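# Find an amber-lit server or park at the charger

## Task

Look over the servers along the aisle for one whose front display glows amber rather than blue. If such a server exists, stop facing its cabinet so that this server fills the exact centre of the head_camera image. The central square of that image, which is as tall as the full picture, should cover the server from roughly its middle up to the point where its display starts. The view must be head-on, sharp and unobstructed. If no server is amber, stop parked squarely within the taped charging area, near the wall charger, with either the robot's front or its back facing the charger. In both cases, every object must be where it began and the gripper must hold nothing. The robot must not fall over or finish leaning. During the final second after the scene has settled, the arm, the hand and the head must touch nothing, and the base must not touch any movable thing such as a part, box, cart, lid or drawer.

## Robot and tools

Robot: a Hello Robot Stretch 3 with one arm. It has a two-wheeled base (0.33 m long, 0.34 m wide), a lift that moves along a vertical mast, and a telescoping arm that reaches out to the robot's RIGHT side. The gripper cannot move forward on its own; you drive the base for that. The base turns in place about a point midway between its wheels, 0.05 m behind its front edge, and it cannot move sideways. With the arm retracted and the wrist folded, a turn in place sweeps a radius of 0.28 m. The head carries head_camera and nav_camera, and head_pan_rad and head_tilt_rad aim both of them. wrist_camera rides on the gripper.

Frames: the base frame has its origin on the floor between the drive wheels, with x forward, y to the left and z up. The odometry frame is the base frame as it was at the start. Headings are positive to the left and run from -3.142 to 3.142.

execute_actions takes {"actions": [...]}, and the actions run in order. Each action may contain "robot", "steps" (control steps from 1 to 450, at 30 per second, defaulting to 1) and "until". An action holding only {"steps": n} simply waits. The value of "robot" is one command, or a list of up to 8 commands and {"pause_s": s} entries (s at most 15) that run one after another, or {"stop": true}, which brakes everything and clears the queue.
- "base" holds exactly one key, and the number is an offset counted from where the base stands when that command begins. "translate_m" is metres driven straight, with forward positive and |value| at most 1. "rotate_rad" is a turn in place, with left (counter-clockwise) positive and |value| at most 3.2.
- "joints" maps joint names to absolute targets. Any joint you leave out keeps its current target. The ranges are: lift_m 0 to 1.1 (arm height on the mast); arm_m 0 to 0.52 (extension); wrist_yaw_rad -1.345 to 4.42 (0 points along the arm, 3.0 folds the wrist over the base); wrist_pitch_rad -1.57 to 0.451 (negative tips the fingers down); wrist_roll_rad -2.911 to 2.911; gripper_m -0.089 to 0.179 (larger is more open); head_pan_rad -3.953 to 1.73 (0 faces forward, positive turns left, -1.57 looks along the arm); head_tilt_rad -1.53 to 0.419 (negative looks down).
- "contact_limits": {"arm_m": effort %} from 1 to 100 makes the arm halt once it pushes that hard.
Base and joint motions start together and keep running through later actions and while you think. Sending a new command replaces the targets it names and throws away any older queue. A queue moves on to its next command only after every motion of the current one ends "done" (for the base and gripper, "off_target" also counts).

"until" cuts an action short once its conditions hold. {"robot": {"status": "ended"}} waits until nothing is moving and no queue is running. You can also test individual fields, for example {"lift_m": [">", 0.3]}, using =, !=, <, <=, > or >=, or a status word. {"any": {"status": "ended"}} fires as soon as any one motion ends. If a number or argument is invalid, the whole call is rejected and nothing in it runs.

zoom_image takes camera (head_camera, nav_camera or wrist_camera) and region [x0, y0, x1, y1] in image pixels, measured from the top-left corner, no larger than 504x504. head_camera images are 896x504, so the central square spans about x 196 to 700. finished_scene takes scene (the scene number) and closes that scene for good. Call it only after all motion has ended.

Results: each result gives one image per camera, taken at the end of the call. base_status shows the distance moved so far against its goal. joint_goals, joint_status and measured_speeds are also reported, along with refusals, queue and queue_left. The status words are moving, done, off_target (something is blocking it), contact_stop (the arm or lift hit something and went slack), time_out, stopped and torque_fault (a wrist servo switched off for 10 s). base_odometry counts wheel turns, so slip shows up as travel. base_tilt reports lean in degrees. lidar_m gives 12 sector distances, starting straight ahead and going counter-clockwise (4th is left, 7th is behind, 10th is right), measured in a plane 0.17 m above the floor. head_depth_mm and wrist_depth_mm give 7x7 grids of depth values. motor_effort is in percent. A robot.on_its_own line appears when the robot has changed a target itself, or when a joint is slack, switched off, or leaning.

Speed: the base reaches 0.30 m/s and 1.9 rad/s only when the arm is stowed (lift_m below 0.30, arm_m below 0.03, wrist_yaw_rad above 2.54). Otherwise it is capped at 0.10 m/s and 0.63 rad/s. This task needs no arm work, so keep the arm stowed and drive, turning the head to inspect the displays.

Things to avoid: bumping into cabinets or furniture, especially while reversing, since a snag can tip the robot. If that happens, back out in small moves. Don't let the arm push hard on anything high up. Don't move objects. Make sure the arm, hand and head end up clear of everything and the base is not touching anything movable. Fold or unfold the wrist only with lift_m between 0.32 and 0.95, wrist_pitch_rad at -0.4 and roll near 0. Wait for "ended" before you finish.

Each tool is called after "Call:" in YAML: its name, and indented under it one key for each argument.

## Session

Call:
execute_actions:
  actions: []

Scene clock: 0.00 s.
robot.base_odometry: x=+0.000 y=+0.000 heading=+0.000 (m, m, rad; robot's odometry frame)
robot.turned_by_wheels: +0.000 (rad since the last result)
robot.turned_by_imu: +0.000 (rad since the last result)
robot.base_tilt: forward=-0.8 right=-0.3 (deg)
robot.lidar_m: 1.56 0.99 1.40 1.92 0.99 1.14 1.72 1.00 0.82 0.81 0.90 1.42
robot.head_depth_mm: 1751 1757 1754 1757 1774 1789 1795 / 1769 1797 1797 1800 1803 1819 1824 / 1809 1809 1809 1819 1823 1827 1833 / 1833 1805 1831 1820 1851 1858 1865 / 1856 1863 1858 1850 1879 1873 1890 / 1865 1872 1865 1882 1880 1911 1875 / 1898 1537 1508 1492 1477 1461 1457
robot.base_status: not_commanded
robot.joint_positions: lift_m=+0.592 arm_m=+0.001 wrist_yaw_rad=+3.038 wrist_pitch_rad=-0.331 wrist_roll_rad=+0.005 gripper_m=+0.037 head_pan_rad=+0.001 head_tilt_rad=-0.011
robot.joint_goals: lift_m=+0.592 arm_m=+0.001 wrist_yaw_rad=+3.038 wrist_pitch_rad=-0.331 wrist_roll_rad=+0.005 gripper_m=+0.037 head_pan_rad=+0.001 head_tilt_rad=-0.011
robot.joint_status: lift_m=not_commanded arm_m=not_commanded wrist_yaw_rad=not_commanded wrist_pitch_rad=not_commanded wrist_roll_rad=not_commanded gripper_m=not_commanded head_pan_rad=not_commanded head_tilt_rad=not_commanded
robot.measured_speeds: translate_m=+0.000 rotate_rad=+0.000 lift_m=+0.000 arm_m=+0.000 wrist_yaw_rad=+0.000 wrist_pitch_rad=+0.000 wrist_roll_rad=+0.000 head_pan_rad=+0.000 head_tilt_rad=+0.000
robot: refusals=0 queue=idle queue_left=0
robot.motor_effort: left_wheel=+0 right_wheel=+1 lift_m=+31 arm_m=+0 wrist_yaw_rad=+0 wrist_pitch_rad=+9 wrist_roll_rad=+1 gripper_m=+0 head_pan_rad=+0 head_tilt_rad=+2 (%)
robot.hand_pose: x=+0.0029 y=+0.0869 z=+0.6248 quat_wxyz=(+0.153, +0.704, +0.080, +0.689) (m; robot's base frame)
robot.wrist_depth_mm: 892 - - - - - - / 913 - - - - - - / 907 - - - - - - / 873 - - - - - 995 / 942 - - - - - 998 / 927 931 - 930 968 946 936 / 783 793 798 810 803 819 802
pictures: head_camera (sideways: a quarter turn clockwise sets it upright), nav_camera (sideways: a quarter turn counterclockwise sets it upright), wrist_camera
camera_calibration (this result's frames):
head_camera: T_world_to_cam=[[-0.0323293, 0.032338, -0.998954, 1.32183], [0.0267087, 0.999147, 0.0314799, -0.0414819], [0.99912, -0.025663, -0.0331655, -0.00512122], [0, 0, 0, 1]] pos_world=[0.0489584, -0.00143013, 1.32158]
nav_camera: T_world_to_cam=[[-0.00939388, -0.0212415, 0.99973, -1.25911], [-0.00494095, -0.999761, -0.0212886, 0.0828499], [0.999944, -0.0051396, 0.00928668, -0.0605568], [0, 0, 0, 1]] pos_world=[0.0491348, 0.0557735, 1.2611]
wrist_camera: T_world_to_cam=[[0.992592, -0.121438, 0.00377593, 0.00757567], [-0.0558415, -0.48359, -0.873511, 0.623058], [0.107903, 0.866829, -0.486789, 0.392902], [0, 0, 0, 1]] pos_world=[-0.0151224, -0.038354, 0.73548]
Images, in order (width x height): head_camera 896x504, nav_camera 672x504, wrist_camera 644x364.

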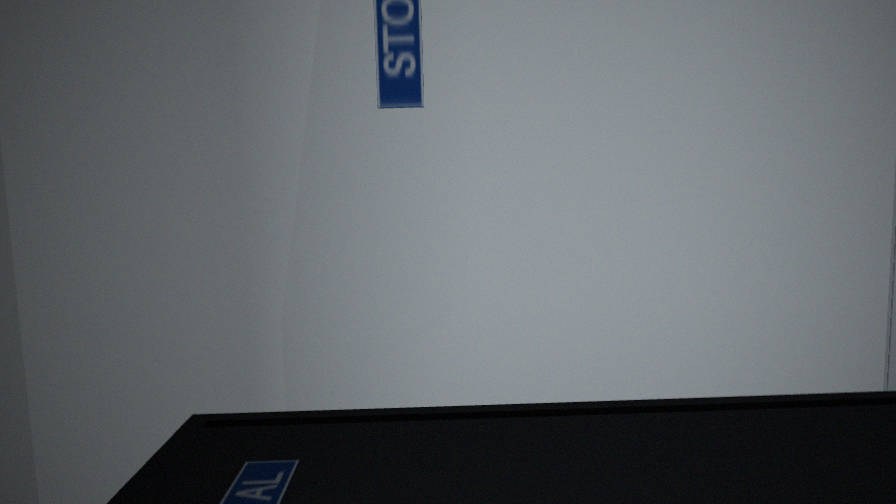

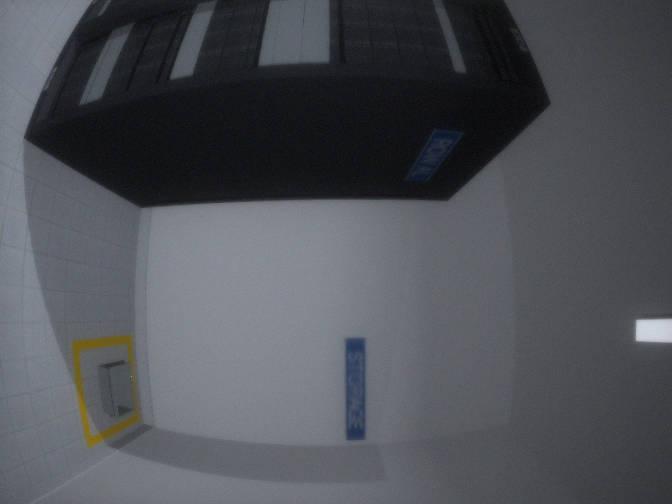

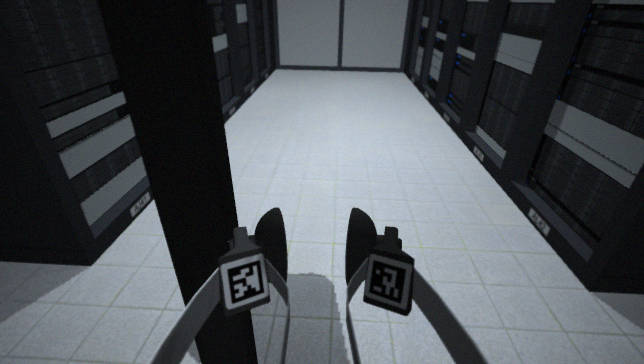

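Call:
execute_actions:
  actions:
    - {"robot":{"base":{"rotate_rad":1.42},"joints":{"head_pan_rad":-0.42,"head_tilt_rad":-0.2,"lift_m":0.27,"wrist_yaw_rad":3.0,"wrist_pitch_rad":-0.4}},"steps":200,"until":{"robot":{"status":"ended"}}}

Call:
zoom_image:
  camera: "head_camera"
  region: [0,150,450,504]

Call:
zoom_image:
  camera: "head_camera"
  region: [400,150,850,504]

Call:
execute_actions:
  actions:
    - {"robot":{"base":{"translate_m":1},"joints":{"head_pan_rad":0.85}},"steps":45}

Scene clock: 3.80 s.
robot.base_odometry: x=+0.000 y=+0.000 heading=+1.420 (m, m, rad; robot's odometry frame)
robot.turned_by_wheels: +1.420 (rad since the last result)
robot.turned_by_imu: +1.418 (rad since the last result)
robot.base_tilt: forward=-0.8 right=-0.3 (deg)
robot.lidar_m: 2.84 1.11 1.00 1.72 1.13 0.84 0.81 0.85 1.18 1.88 1.00 1.18
robot.head_depth_mm: 1039 1072 1100 1128 1159 1188 1222 / 1193 1225 1266 1303 1360 1391 1440 / 1284 1337 1384 1422 1491 1553 1605 / 1616 1722 1802 1885 1984 2047 1760 / 2243 2199 2304 2431 2574 2327 1750 / 3027 2822 2983 3421 3226 2315 1762 / 3185 3517 3648 3711 3478 2353 1777
robot.base_status: done (rotate_rad +1.4199 of +1.4200)
robot.joint_positions: lift_m=+0.270 arm_m=+0.001 wrist_yaw_rad=+3.001 wrist_pitch_rad=-0.414 wrist_roll_rad=+0.005 gripper_m=+0.037 head_pan_rad=-0.413 head_tilt_rad=-0.197
robot.joint_goals: lift_m=+0.270 arm_m=+0.001 wrist_yaw_rad=+3.000 wrist_pitch_rad=-0.400 wrist_roll_rad=+0.005 gripper_m=+0.037 head_pan_rad=-0.420 head_tilt_rad=-0.200
robot.joint_status: lift_m=done arm_m=not_commanded wrist_yaw_rad=done wrist_pitch_rad=done wrist_roll_rad=not_commanded gripper_m=not_commanded head_pan_rad=done head_tilt_rad=done
robot.measured_speeds: translate_m=+0.000 rotate_rad=+0.000 lift_m=+0.000 arm_m=+0.000 wrist_yaw_rad=+0.000 wrist_pitch_rad=+0.000 wrist_roll_rad=+0.000 head_pan_rad=+0.000 head_tilt_rad=+0.000
robot: refusals=0 queue=done queue_left=0
robot.motor_effort: left_wheel=-1(7) right_wheel=+2(7) lift_m=+22(33) arm_m=-1(1) wrist_yaw_rad=+0(1) wrist_pitch_rad=+9(8) wrist_roll_rad=+0(0) gripper_m=+2(0) head_pan_rad=-3(20) head_tilt_rad=-1(18) (%)
robot.hand_pose: x=+0.0102 y=+0.0763 z=+0.2838 quat_wxyz=(+0.194, +0.702, +0.096, +0.679) (m; robot's base frame)
robot.wrist_depth_mm: - - - - - 935 865 / - - - - - 957 951 / 885 883 918 922 927 922 936 / 693 695 702 704 705 717 731 / 559 563 - 574 598 579 582 / 470 487 - - 490 483 491 / - - - - 412 422 421
pictures: head_camera (sideways: a quarter turn clockwise sets it upright), nav_camera (sideways: a quarter turn counterclockwise sets it upright), wrist_camera
camera_calibration (this result's frames):
head_camera: T_world_to_cam=[[-0.185883, 0.116807, -0.975604, 1.29212], [0.431699, 0.901652, 0.0257004, -0.0364211], [0.882657, -0.41639, -0.218027, 0.236228], [0, 0, 0, 1]] pos_world=[0.0473989, -0.0197267, 1.31304]
nav_camera: T_world_to_cam=[[0.152957, -0.0901968, 0.984108, -1.23952], [-0.410635, -0.911587, -0.0197263, 0.0832858], [0.898879, -0.401092, -0.176471, 0.181876], [0, 0, 0, 1]] pos_world=[0.0603093, 0.03707, 1.25356]
wrist_camera: T_world_to_cam=[[0.987483, -0.15764, 0.0052928, 0.00276285], [-0.0835973, -0.551534, -0.829953, 0.313576], [0.133753, 0.819122, -0.557808, 0.258868], [0, 0, 0, 1]] pos_world=[-0.0111384, -0.0386608, 0.404637]
Images, in order (width x height): head_camera 896x504, nav_camera 672x504, wrist_camera 644x364.

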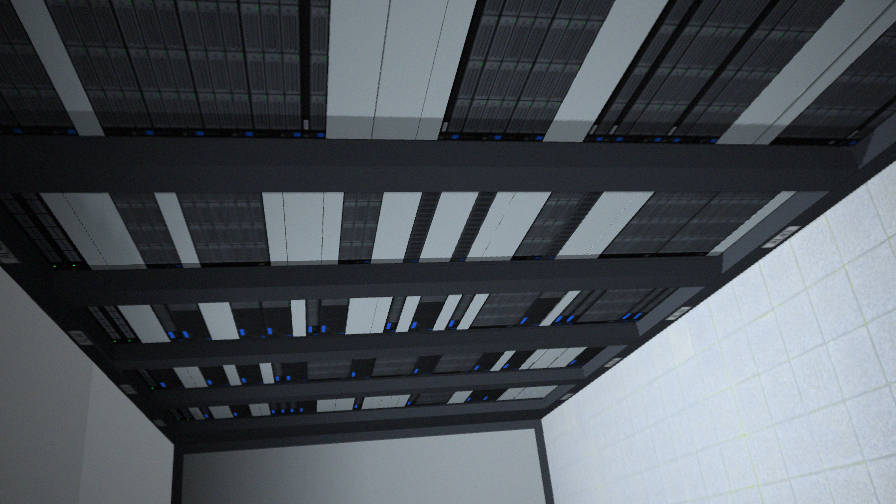

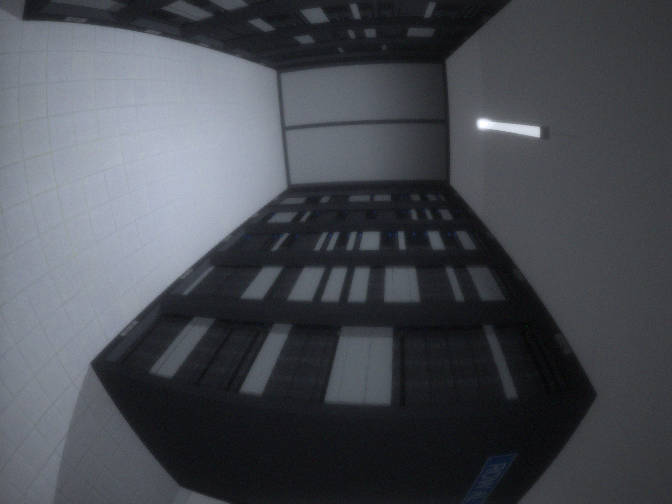

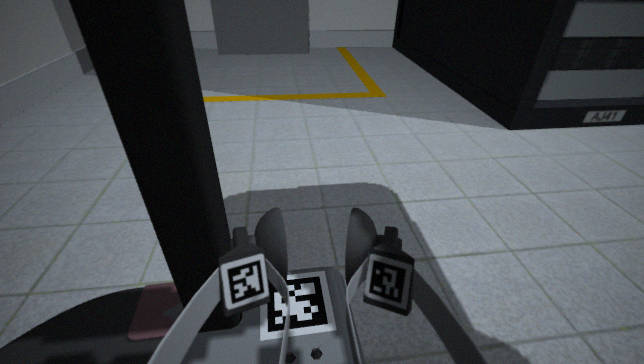

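Region (0, 150, 450, 504) of head_camera's 896x504 image, scaled by 1.120, with more detail than that image has; it fills the top 396 rows of this view, and the rest is white.

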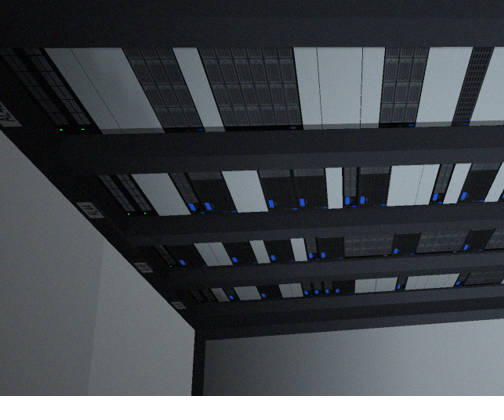

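Region (400, 150, 850, 504) of head_camera's 896x504 image, scaled by 1.120, with more detail than that image has; it fills the top 396 rows of this view, and the rest is white.

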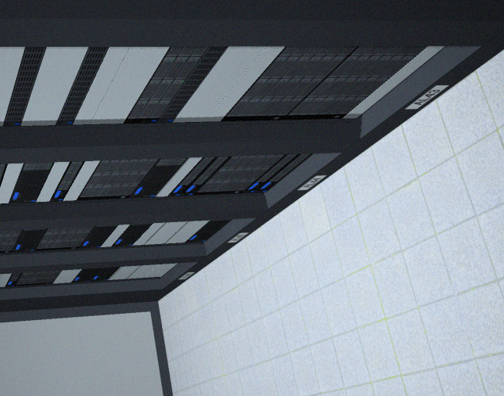

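Scene clock: 5.30 s.
robot.base_odometry: x=+0.045 y=+0.295 heading=+1.420 (m, m, rad; robot's odometry frame)
robot.turned_by_wheels: +0.000 (rad since the last result)
robot.turned_by_imu: +0.000 (rad since the last result)
robot.base_tilt: forward=-0.8 right=+0.3 (deg)
robot.lidar_m: 2.80 1.10 0.82 1.54 1.54 1.14 1.11 1.16 1.62 1.26 0.84 1.18
robot.head_depth_mm: 1334 1379 1446 1515 1594 1687 1661 / 1175 1227 1282 1327 1389 1454 1506 / 1036 1066 1109 1145 1195 1254 1300 / 968 999 1035 1067 1105 1147 1192 / 889 914 943 975 1005 1037 1074 / 820 841 868 892 920 945 981 / 753 722 745 771 802 838 899
robot.base_status: moving (translate_m +0.2988 of +1.0000)
robot.joint_positions: lift_m=+0.270 arm_m=+0.001 wrist_yaw_rad=+3.001 wrist_pitch_rad=-0.414 wrist_roll_rad=+0.005 gripper_m=+0.037 head_pan_rad=+0.843 head_tilt_rad=-0.198
robot.joint_goals: lift_m=+0.270 arm_m=+0.001 wrist_yaw_rad=+3.000 wrist_pitch_rad=-0.400 wrist_roll_rad=+0.005 gripper_m=+0.037 head_pan_rad=+0.850 head_tilt_rad=-0.200
robot.joint_status: lift_m=done arm_m=not_commanded wrist_yaw_rad=done wrist_pitch_rad=done wrist_roll_rad=not_commanded gripper_m=not_commanded head_pan_rad=done head_tilt_rad=done
robot.measured_speeds: translate_m=+0.294 rotate_rad=+0.000 lift_m=+0.000 arm_m=+0.000 wrist_yaw_rad=+0.000 wrist_pitch_rad=+0.000 wrist_roll_rad=+0.000 head_pan_rad=+0.000 head_tilt_rad=+0.000
robot: refusals=0 queue=running queue_left=0
robot.motor_effort: left_wheel=+1(8) right_wheel=+5(10) lift_m=+22(22) arm_m=-1(0) wrist_yaw_rad=-1(2) wrist_pitch_rad=+9(9) wrist_roll_rad=+0(0) gripper_m=-1(0) head_pan_rad=+2(28) head_tilt_rad=-1(1) (%)
robot.hand_pose: x=+0.0102 y=+0.0763 z=+0.2838 quat_wxyz=(+0.194, +0.702, +0.096, +0.679) (m; robot's base frame)
robot.wrist_depth_mm: - - - - 855 808 843 / - - - - 901 906 928 / 898 873 915 914 887 891 938 / 686 705 703 706 707 723 728 / 563 562 - 580 596 584 586 / 473 487 - - 495 486 488 / - - - - 416 419 419
pictures: head_camera (sideways: a quarter turn clockwise sets it upright), nav_camera (sideways: a quarter turn counterclockwise sets it upright), wrist_camera
camera_calibration (this result's frames):
head_camera: T_world_to_cam=[[-0.169232, -0.141237, -0.975404, 1.29176], [-0.723597, 0.689745, 0.0256695, -0.0293336], [0.669155, 0.710143, -0.218925, 0.238699], [0, 0, 0, 1]] pos_world=[0.0376544, 0.0331661, 1.313]
nav_camera: T_world_to_cam=[[0.133738, 0.118177, 0.983945, -1.23919], [0.739571, -0.67279, -0.0197169, 0.0762571], [0.659659, 0.730334, -0.177377, 0.184514], [0, 0, 0, 1]] pos_world=[-0.0123873, 0.0629917, 1.25353]
wrist_camera: T_world_to_cam=[[0.987468, -0.157733, 0.00529515, 0.00274794], [-0.0836644, -0.551629, -0.829883, 0.313521], [0.133821, 0.81904, -0.557912, 0.258893], [0, 0, 0, 1]] pos_world=[-0.0111282, -0.0386624, 0.404611]
Images, in order (width x height): head_camera 896x504, nav_camera 672x504, wrist_camera 644x364.

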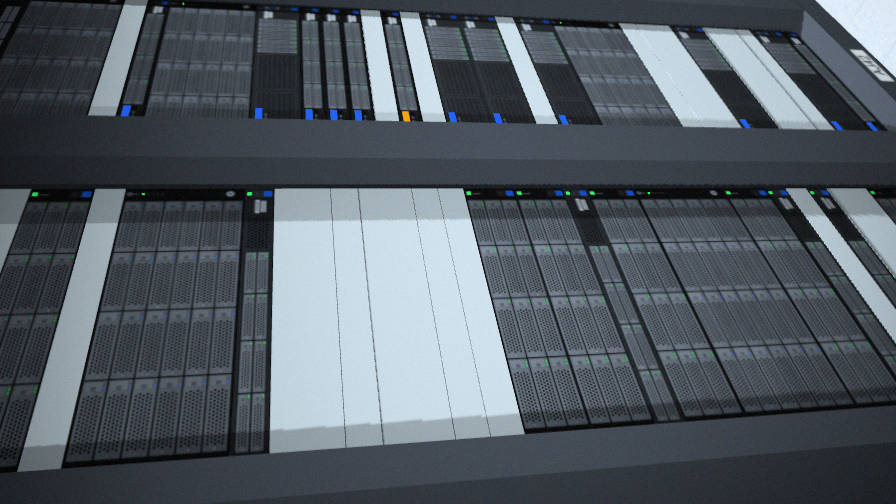

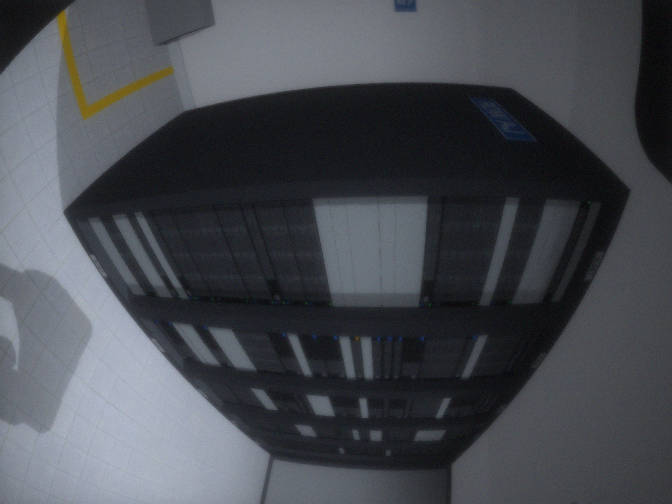

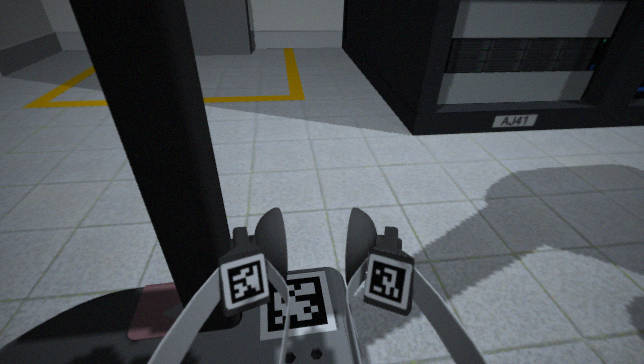

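Call:
execute_actions:
  actions:
    - {"robot":{"joints":{"head_pan_rad":1.57,"head_tilt_rad":-0.27}},"steps":60,"until":{"robot":{"translate_m":[">",0.6]}}}
    - {"robot":{"base":{"translate_m":0.92}},"steps":200,"until":{"robot":{"status":"ended"}}}

Scene clock: 10.63 s.
robot.base_odometry: x=+0.229 y=+1.505 heading=+1.420 (m, m, rad; robot's odometry frame)
robot.turned_by_wheels: +0.000 (rad since the last result)
robot.turned_by_imu: +0.000 (rad since the last result)
robot.base_tilt: forward=-0.8 right=-0.2 (deg)
robot.lidar_m: 2.36 1.05 0.76 0.76 0.74 1.08 2.33 1.13 0.82 0.84 0.84 1.18
robot.head_depth_mm: 652 685 715 752 782 829 846 / 649 681 715 753 792 843 893 / 649 677 711 747 792 837 888 / 647 677 706 745 785 829 880 / 644 673 706 748 783 828 877 / 643 670 706 741 781 820 877 / 640 671 702 735 767 771 815
robot.base_status: done (translate_m +0.9200 of +0.9200)
robot.joint_positions: lift_m=+0.270 arm_m=+0.001 wrist_yaw_rad=+3.001 wrist_pitch_rad=-0.414 wrist_roll_rad=+0.005 gripper_m=+0.037 head_pan_rad=+1.563 head_tilt_rad=-0.267
robot.joint_goals: lift_m=+0.270 arm_m=+0.001 wrist_yaw_rad=+3.000 wrist_pitch_rad=-0.400 wrist_roll_rad=+0.005 gripper_m=+0.037 head_pan_rad=+1.570 head_tilt_rad=-0.270
robot.joint_status: lift_m=done arm_m=not_commanded wrist_yaw_rad=done wrist_pitch_rad=done wrist_roll_rad=not_commanded gripper_m=not_commanded head_pan_rad=done head_tilt_rad=done
robot.measured_speeds: translate_m=+0.000 rotate_rad=+0.000 lift_m=+0.000 arm_m=+0.000 wrist_yaw_rad=+0.000 wrist_pitch_rad=+0.000 wrist_roll_rad=+0.000 head_pan_rad=+0.000 head_tilt_rad=+0.000
robot: refusals=0 queue=done queue_left=0
robot.motor_effort: left_wheel=-1(6) right_wheel=+2(5) lift_m=+22(22) arm_m=-1(1) wrist_yaw_rad=-1(1) wrist_pitch_rad=+9(9) wrist_roll_rad=+1(0) gripper_m=+1(0) head_pan_rad=+2(27) head_tilt_rad=-2(10) (%)
robot.hand_pose: x=+0.0103 y=+0.0763 z=+0.2838 quat_wxyz=(+0.194, +0.702, +0.096, +0.679) (m; robot's base frame)
robot.wrist_depth_mm: 672 - 707 736 735 786 817 / 726 - 777 806 808 876 881 / 761 771 827 825 845 880 899 / 683 691 693 715 714 733 730 / 558 565 - 576 594 577 588 / 473 496 - - 490 484 489 / - - - - 416 420 421
pictures: head_camera (sideways: a quarter turn clockwise sets it upright), nav_camera (sideways: a quarter turn counterclockwise sets it upright), wrist_camera
camera_calibration (this result's frames):
head_camera: T_world_to_cam=[[-0.0346115, -0.28368, -0.958294, 1.26858], [-0.9988, 0.0430713, 0.0233243, -0.0245994], [0.0346583, 0.957951, -0.284831, 0.328349], [0, 0, 0, 1]] pos_world=[0.00795755, 0.0463883, 1.30977]
nav_camera: T_world_to_cam=[[0.0231386, 0.243615, 0.969596, -1.21975], [0.999631, -0.0194402, -0.018971, 0.073698], [0.0142275, 0.969677, -0.243975, 0.275136], [0, 0, 0, 1]] pos_world=[-0.049362, 0.0317896, 1.25119]
wrist_camera: T_world_to_cam=[[0.987393, -0.158198, 0.00529515, 0.00267843], [-0.0839238, -0.55159, -0.829883, 0.313521], [0.134206, 0.818977, -0.557912, 0.258891], [0, 0, 0, 1]] pos_world=[-0.0110776, -0.0386672, 0.40461]
Images, in order (width x height): head_camera 896x504, nav_camera 672x504, wrist_camera 644x364.

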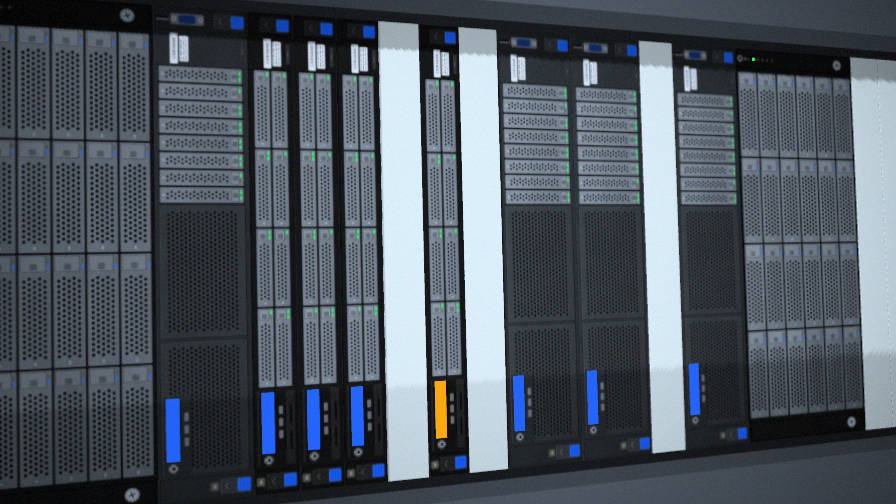

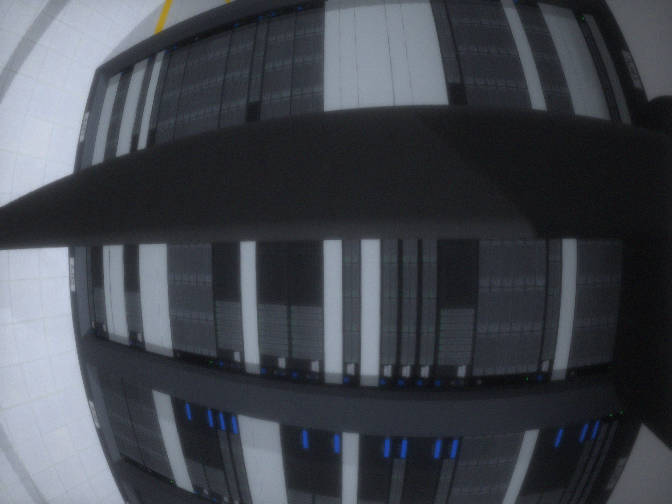

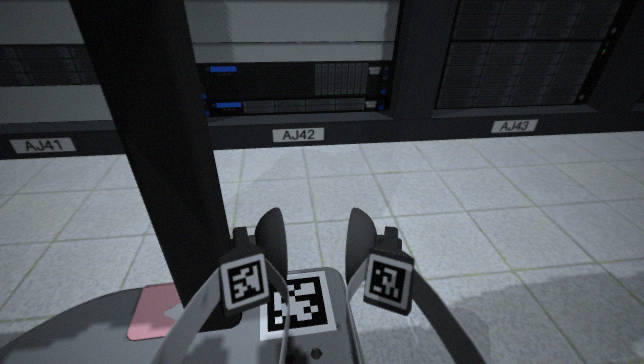

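Call:
finished_scene:
  scene: 2

The scene is finished: the task was done.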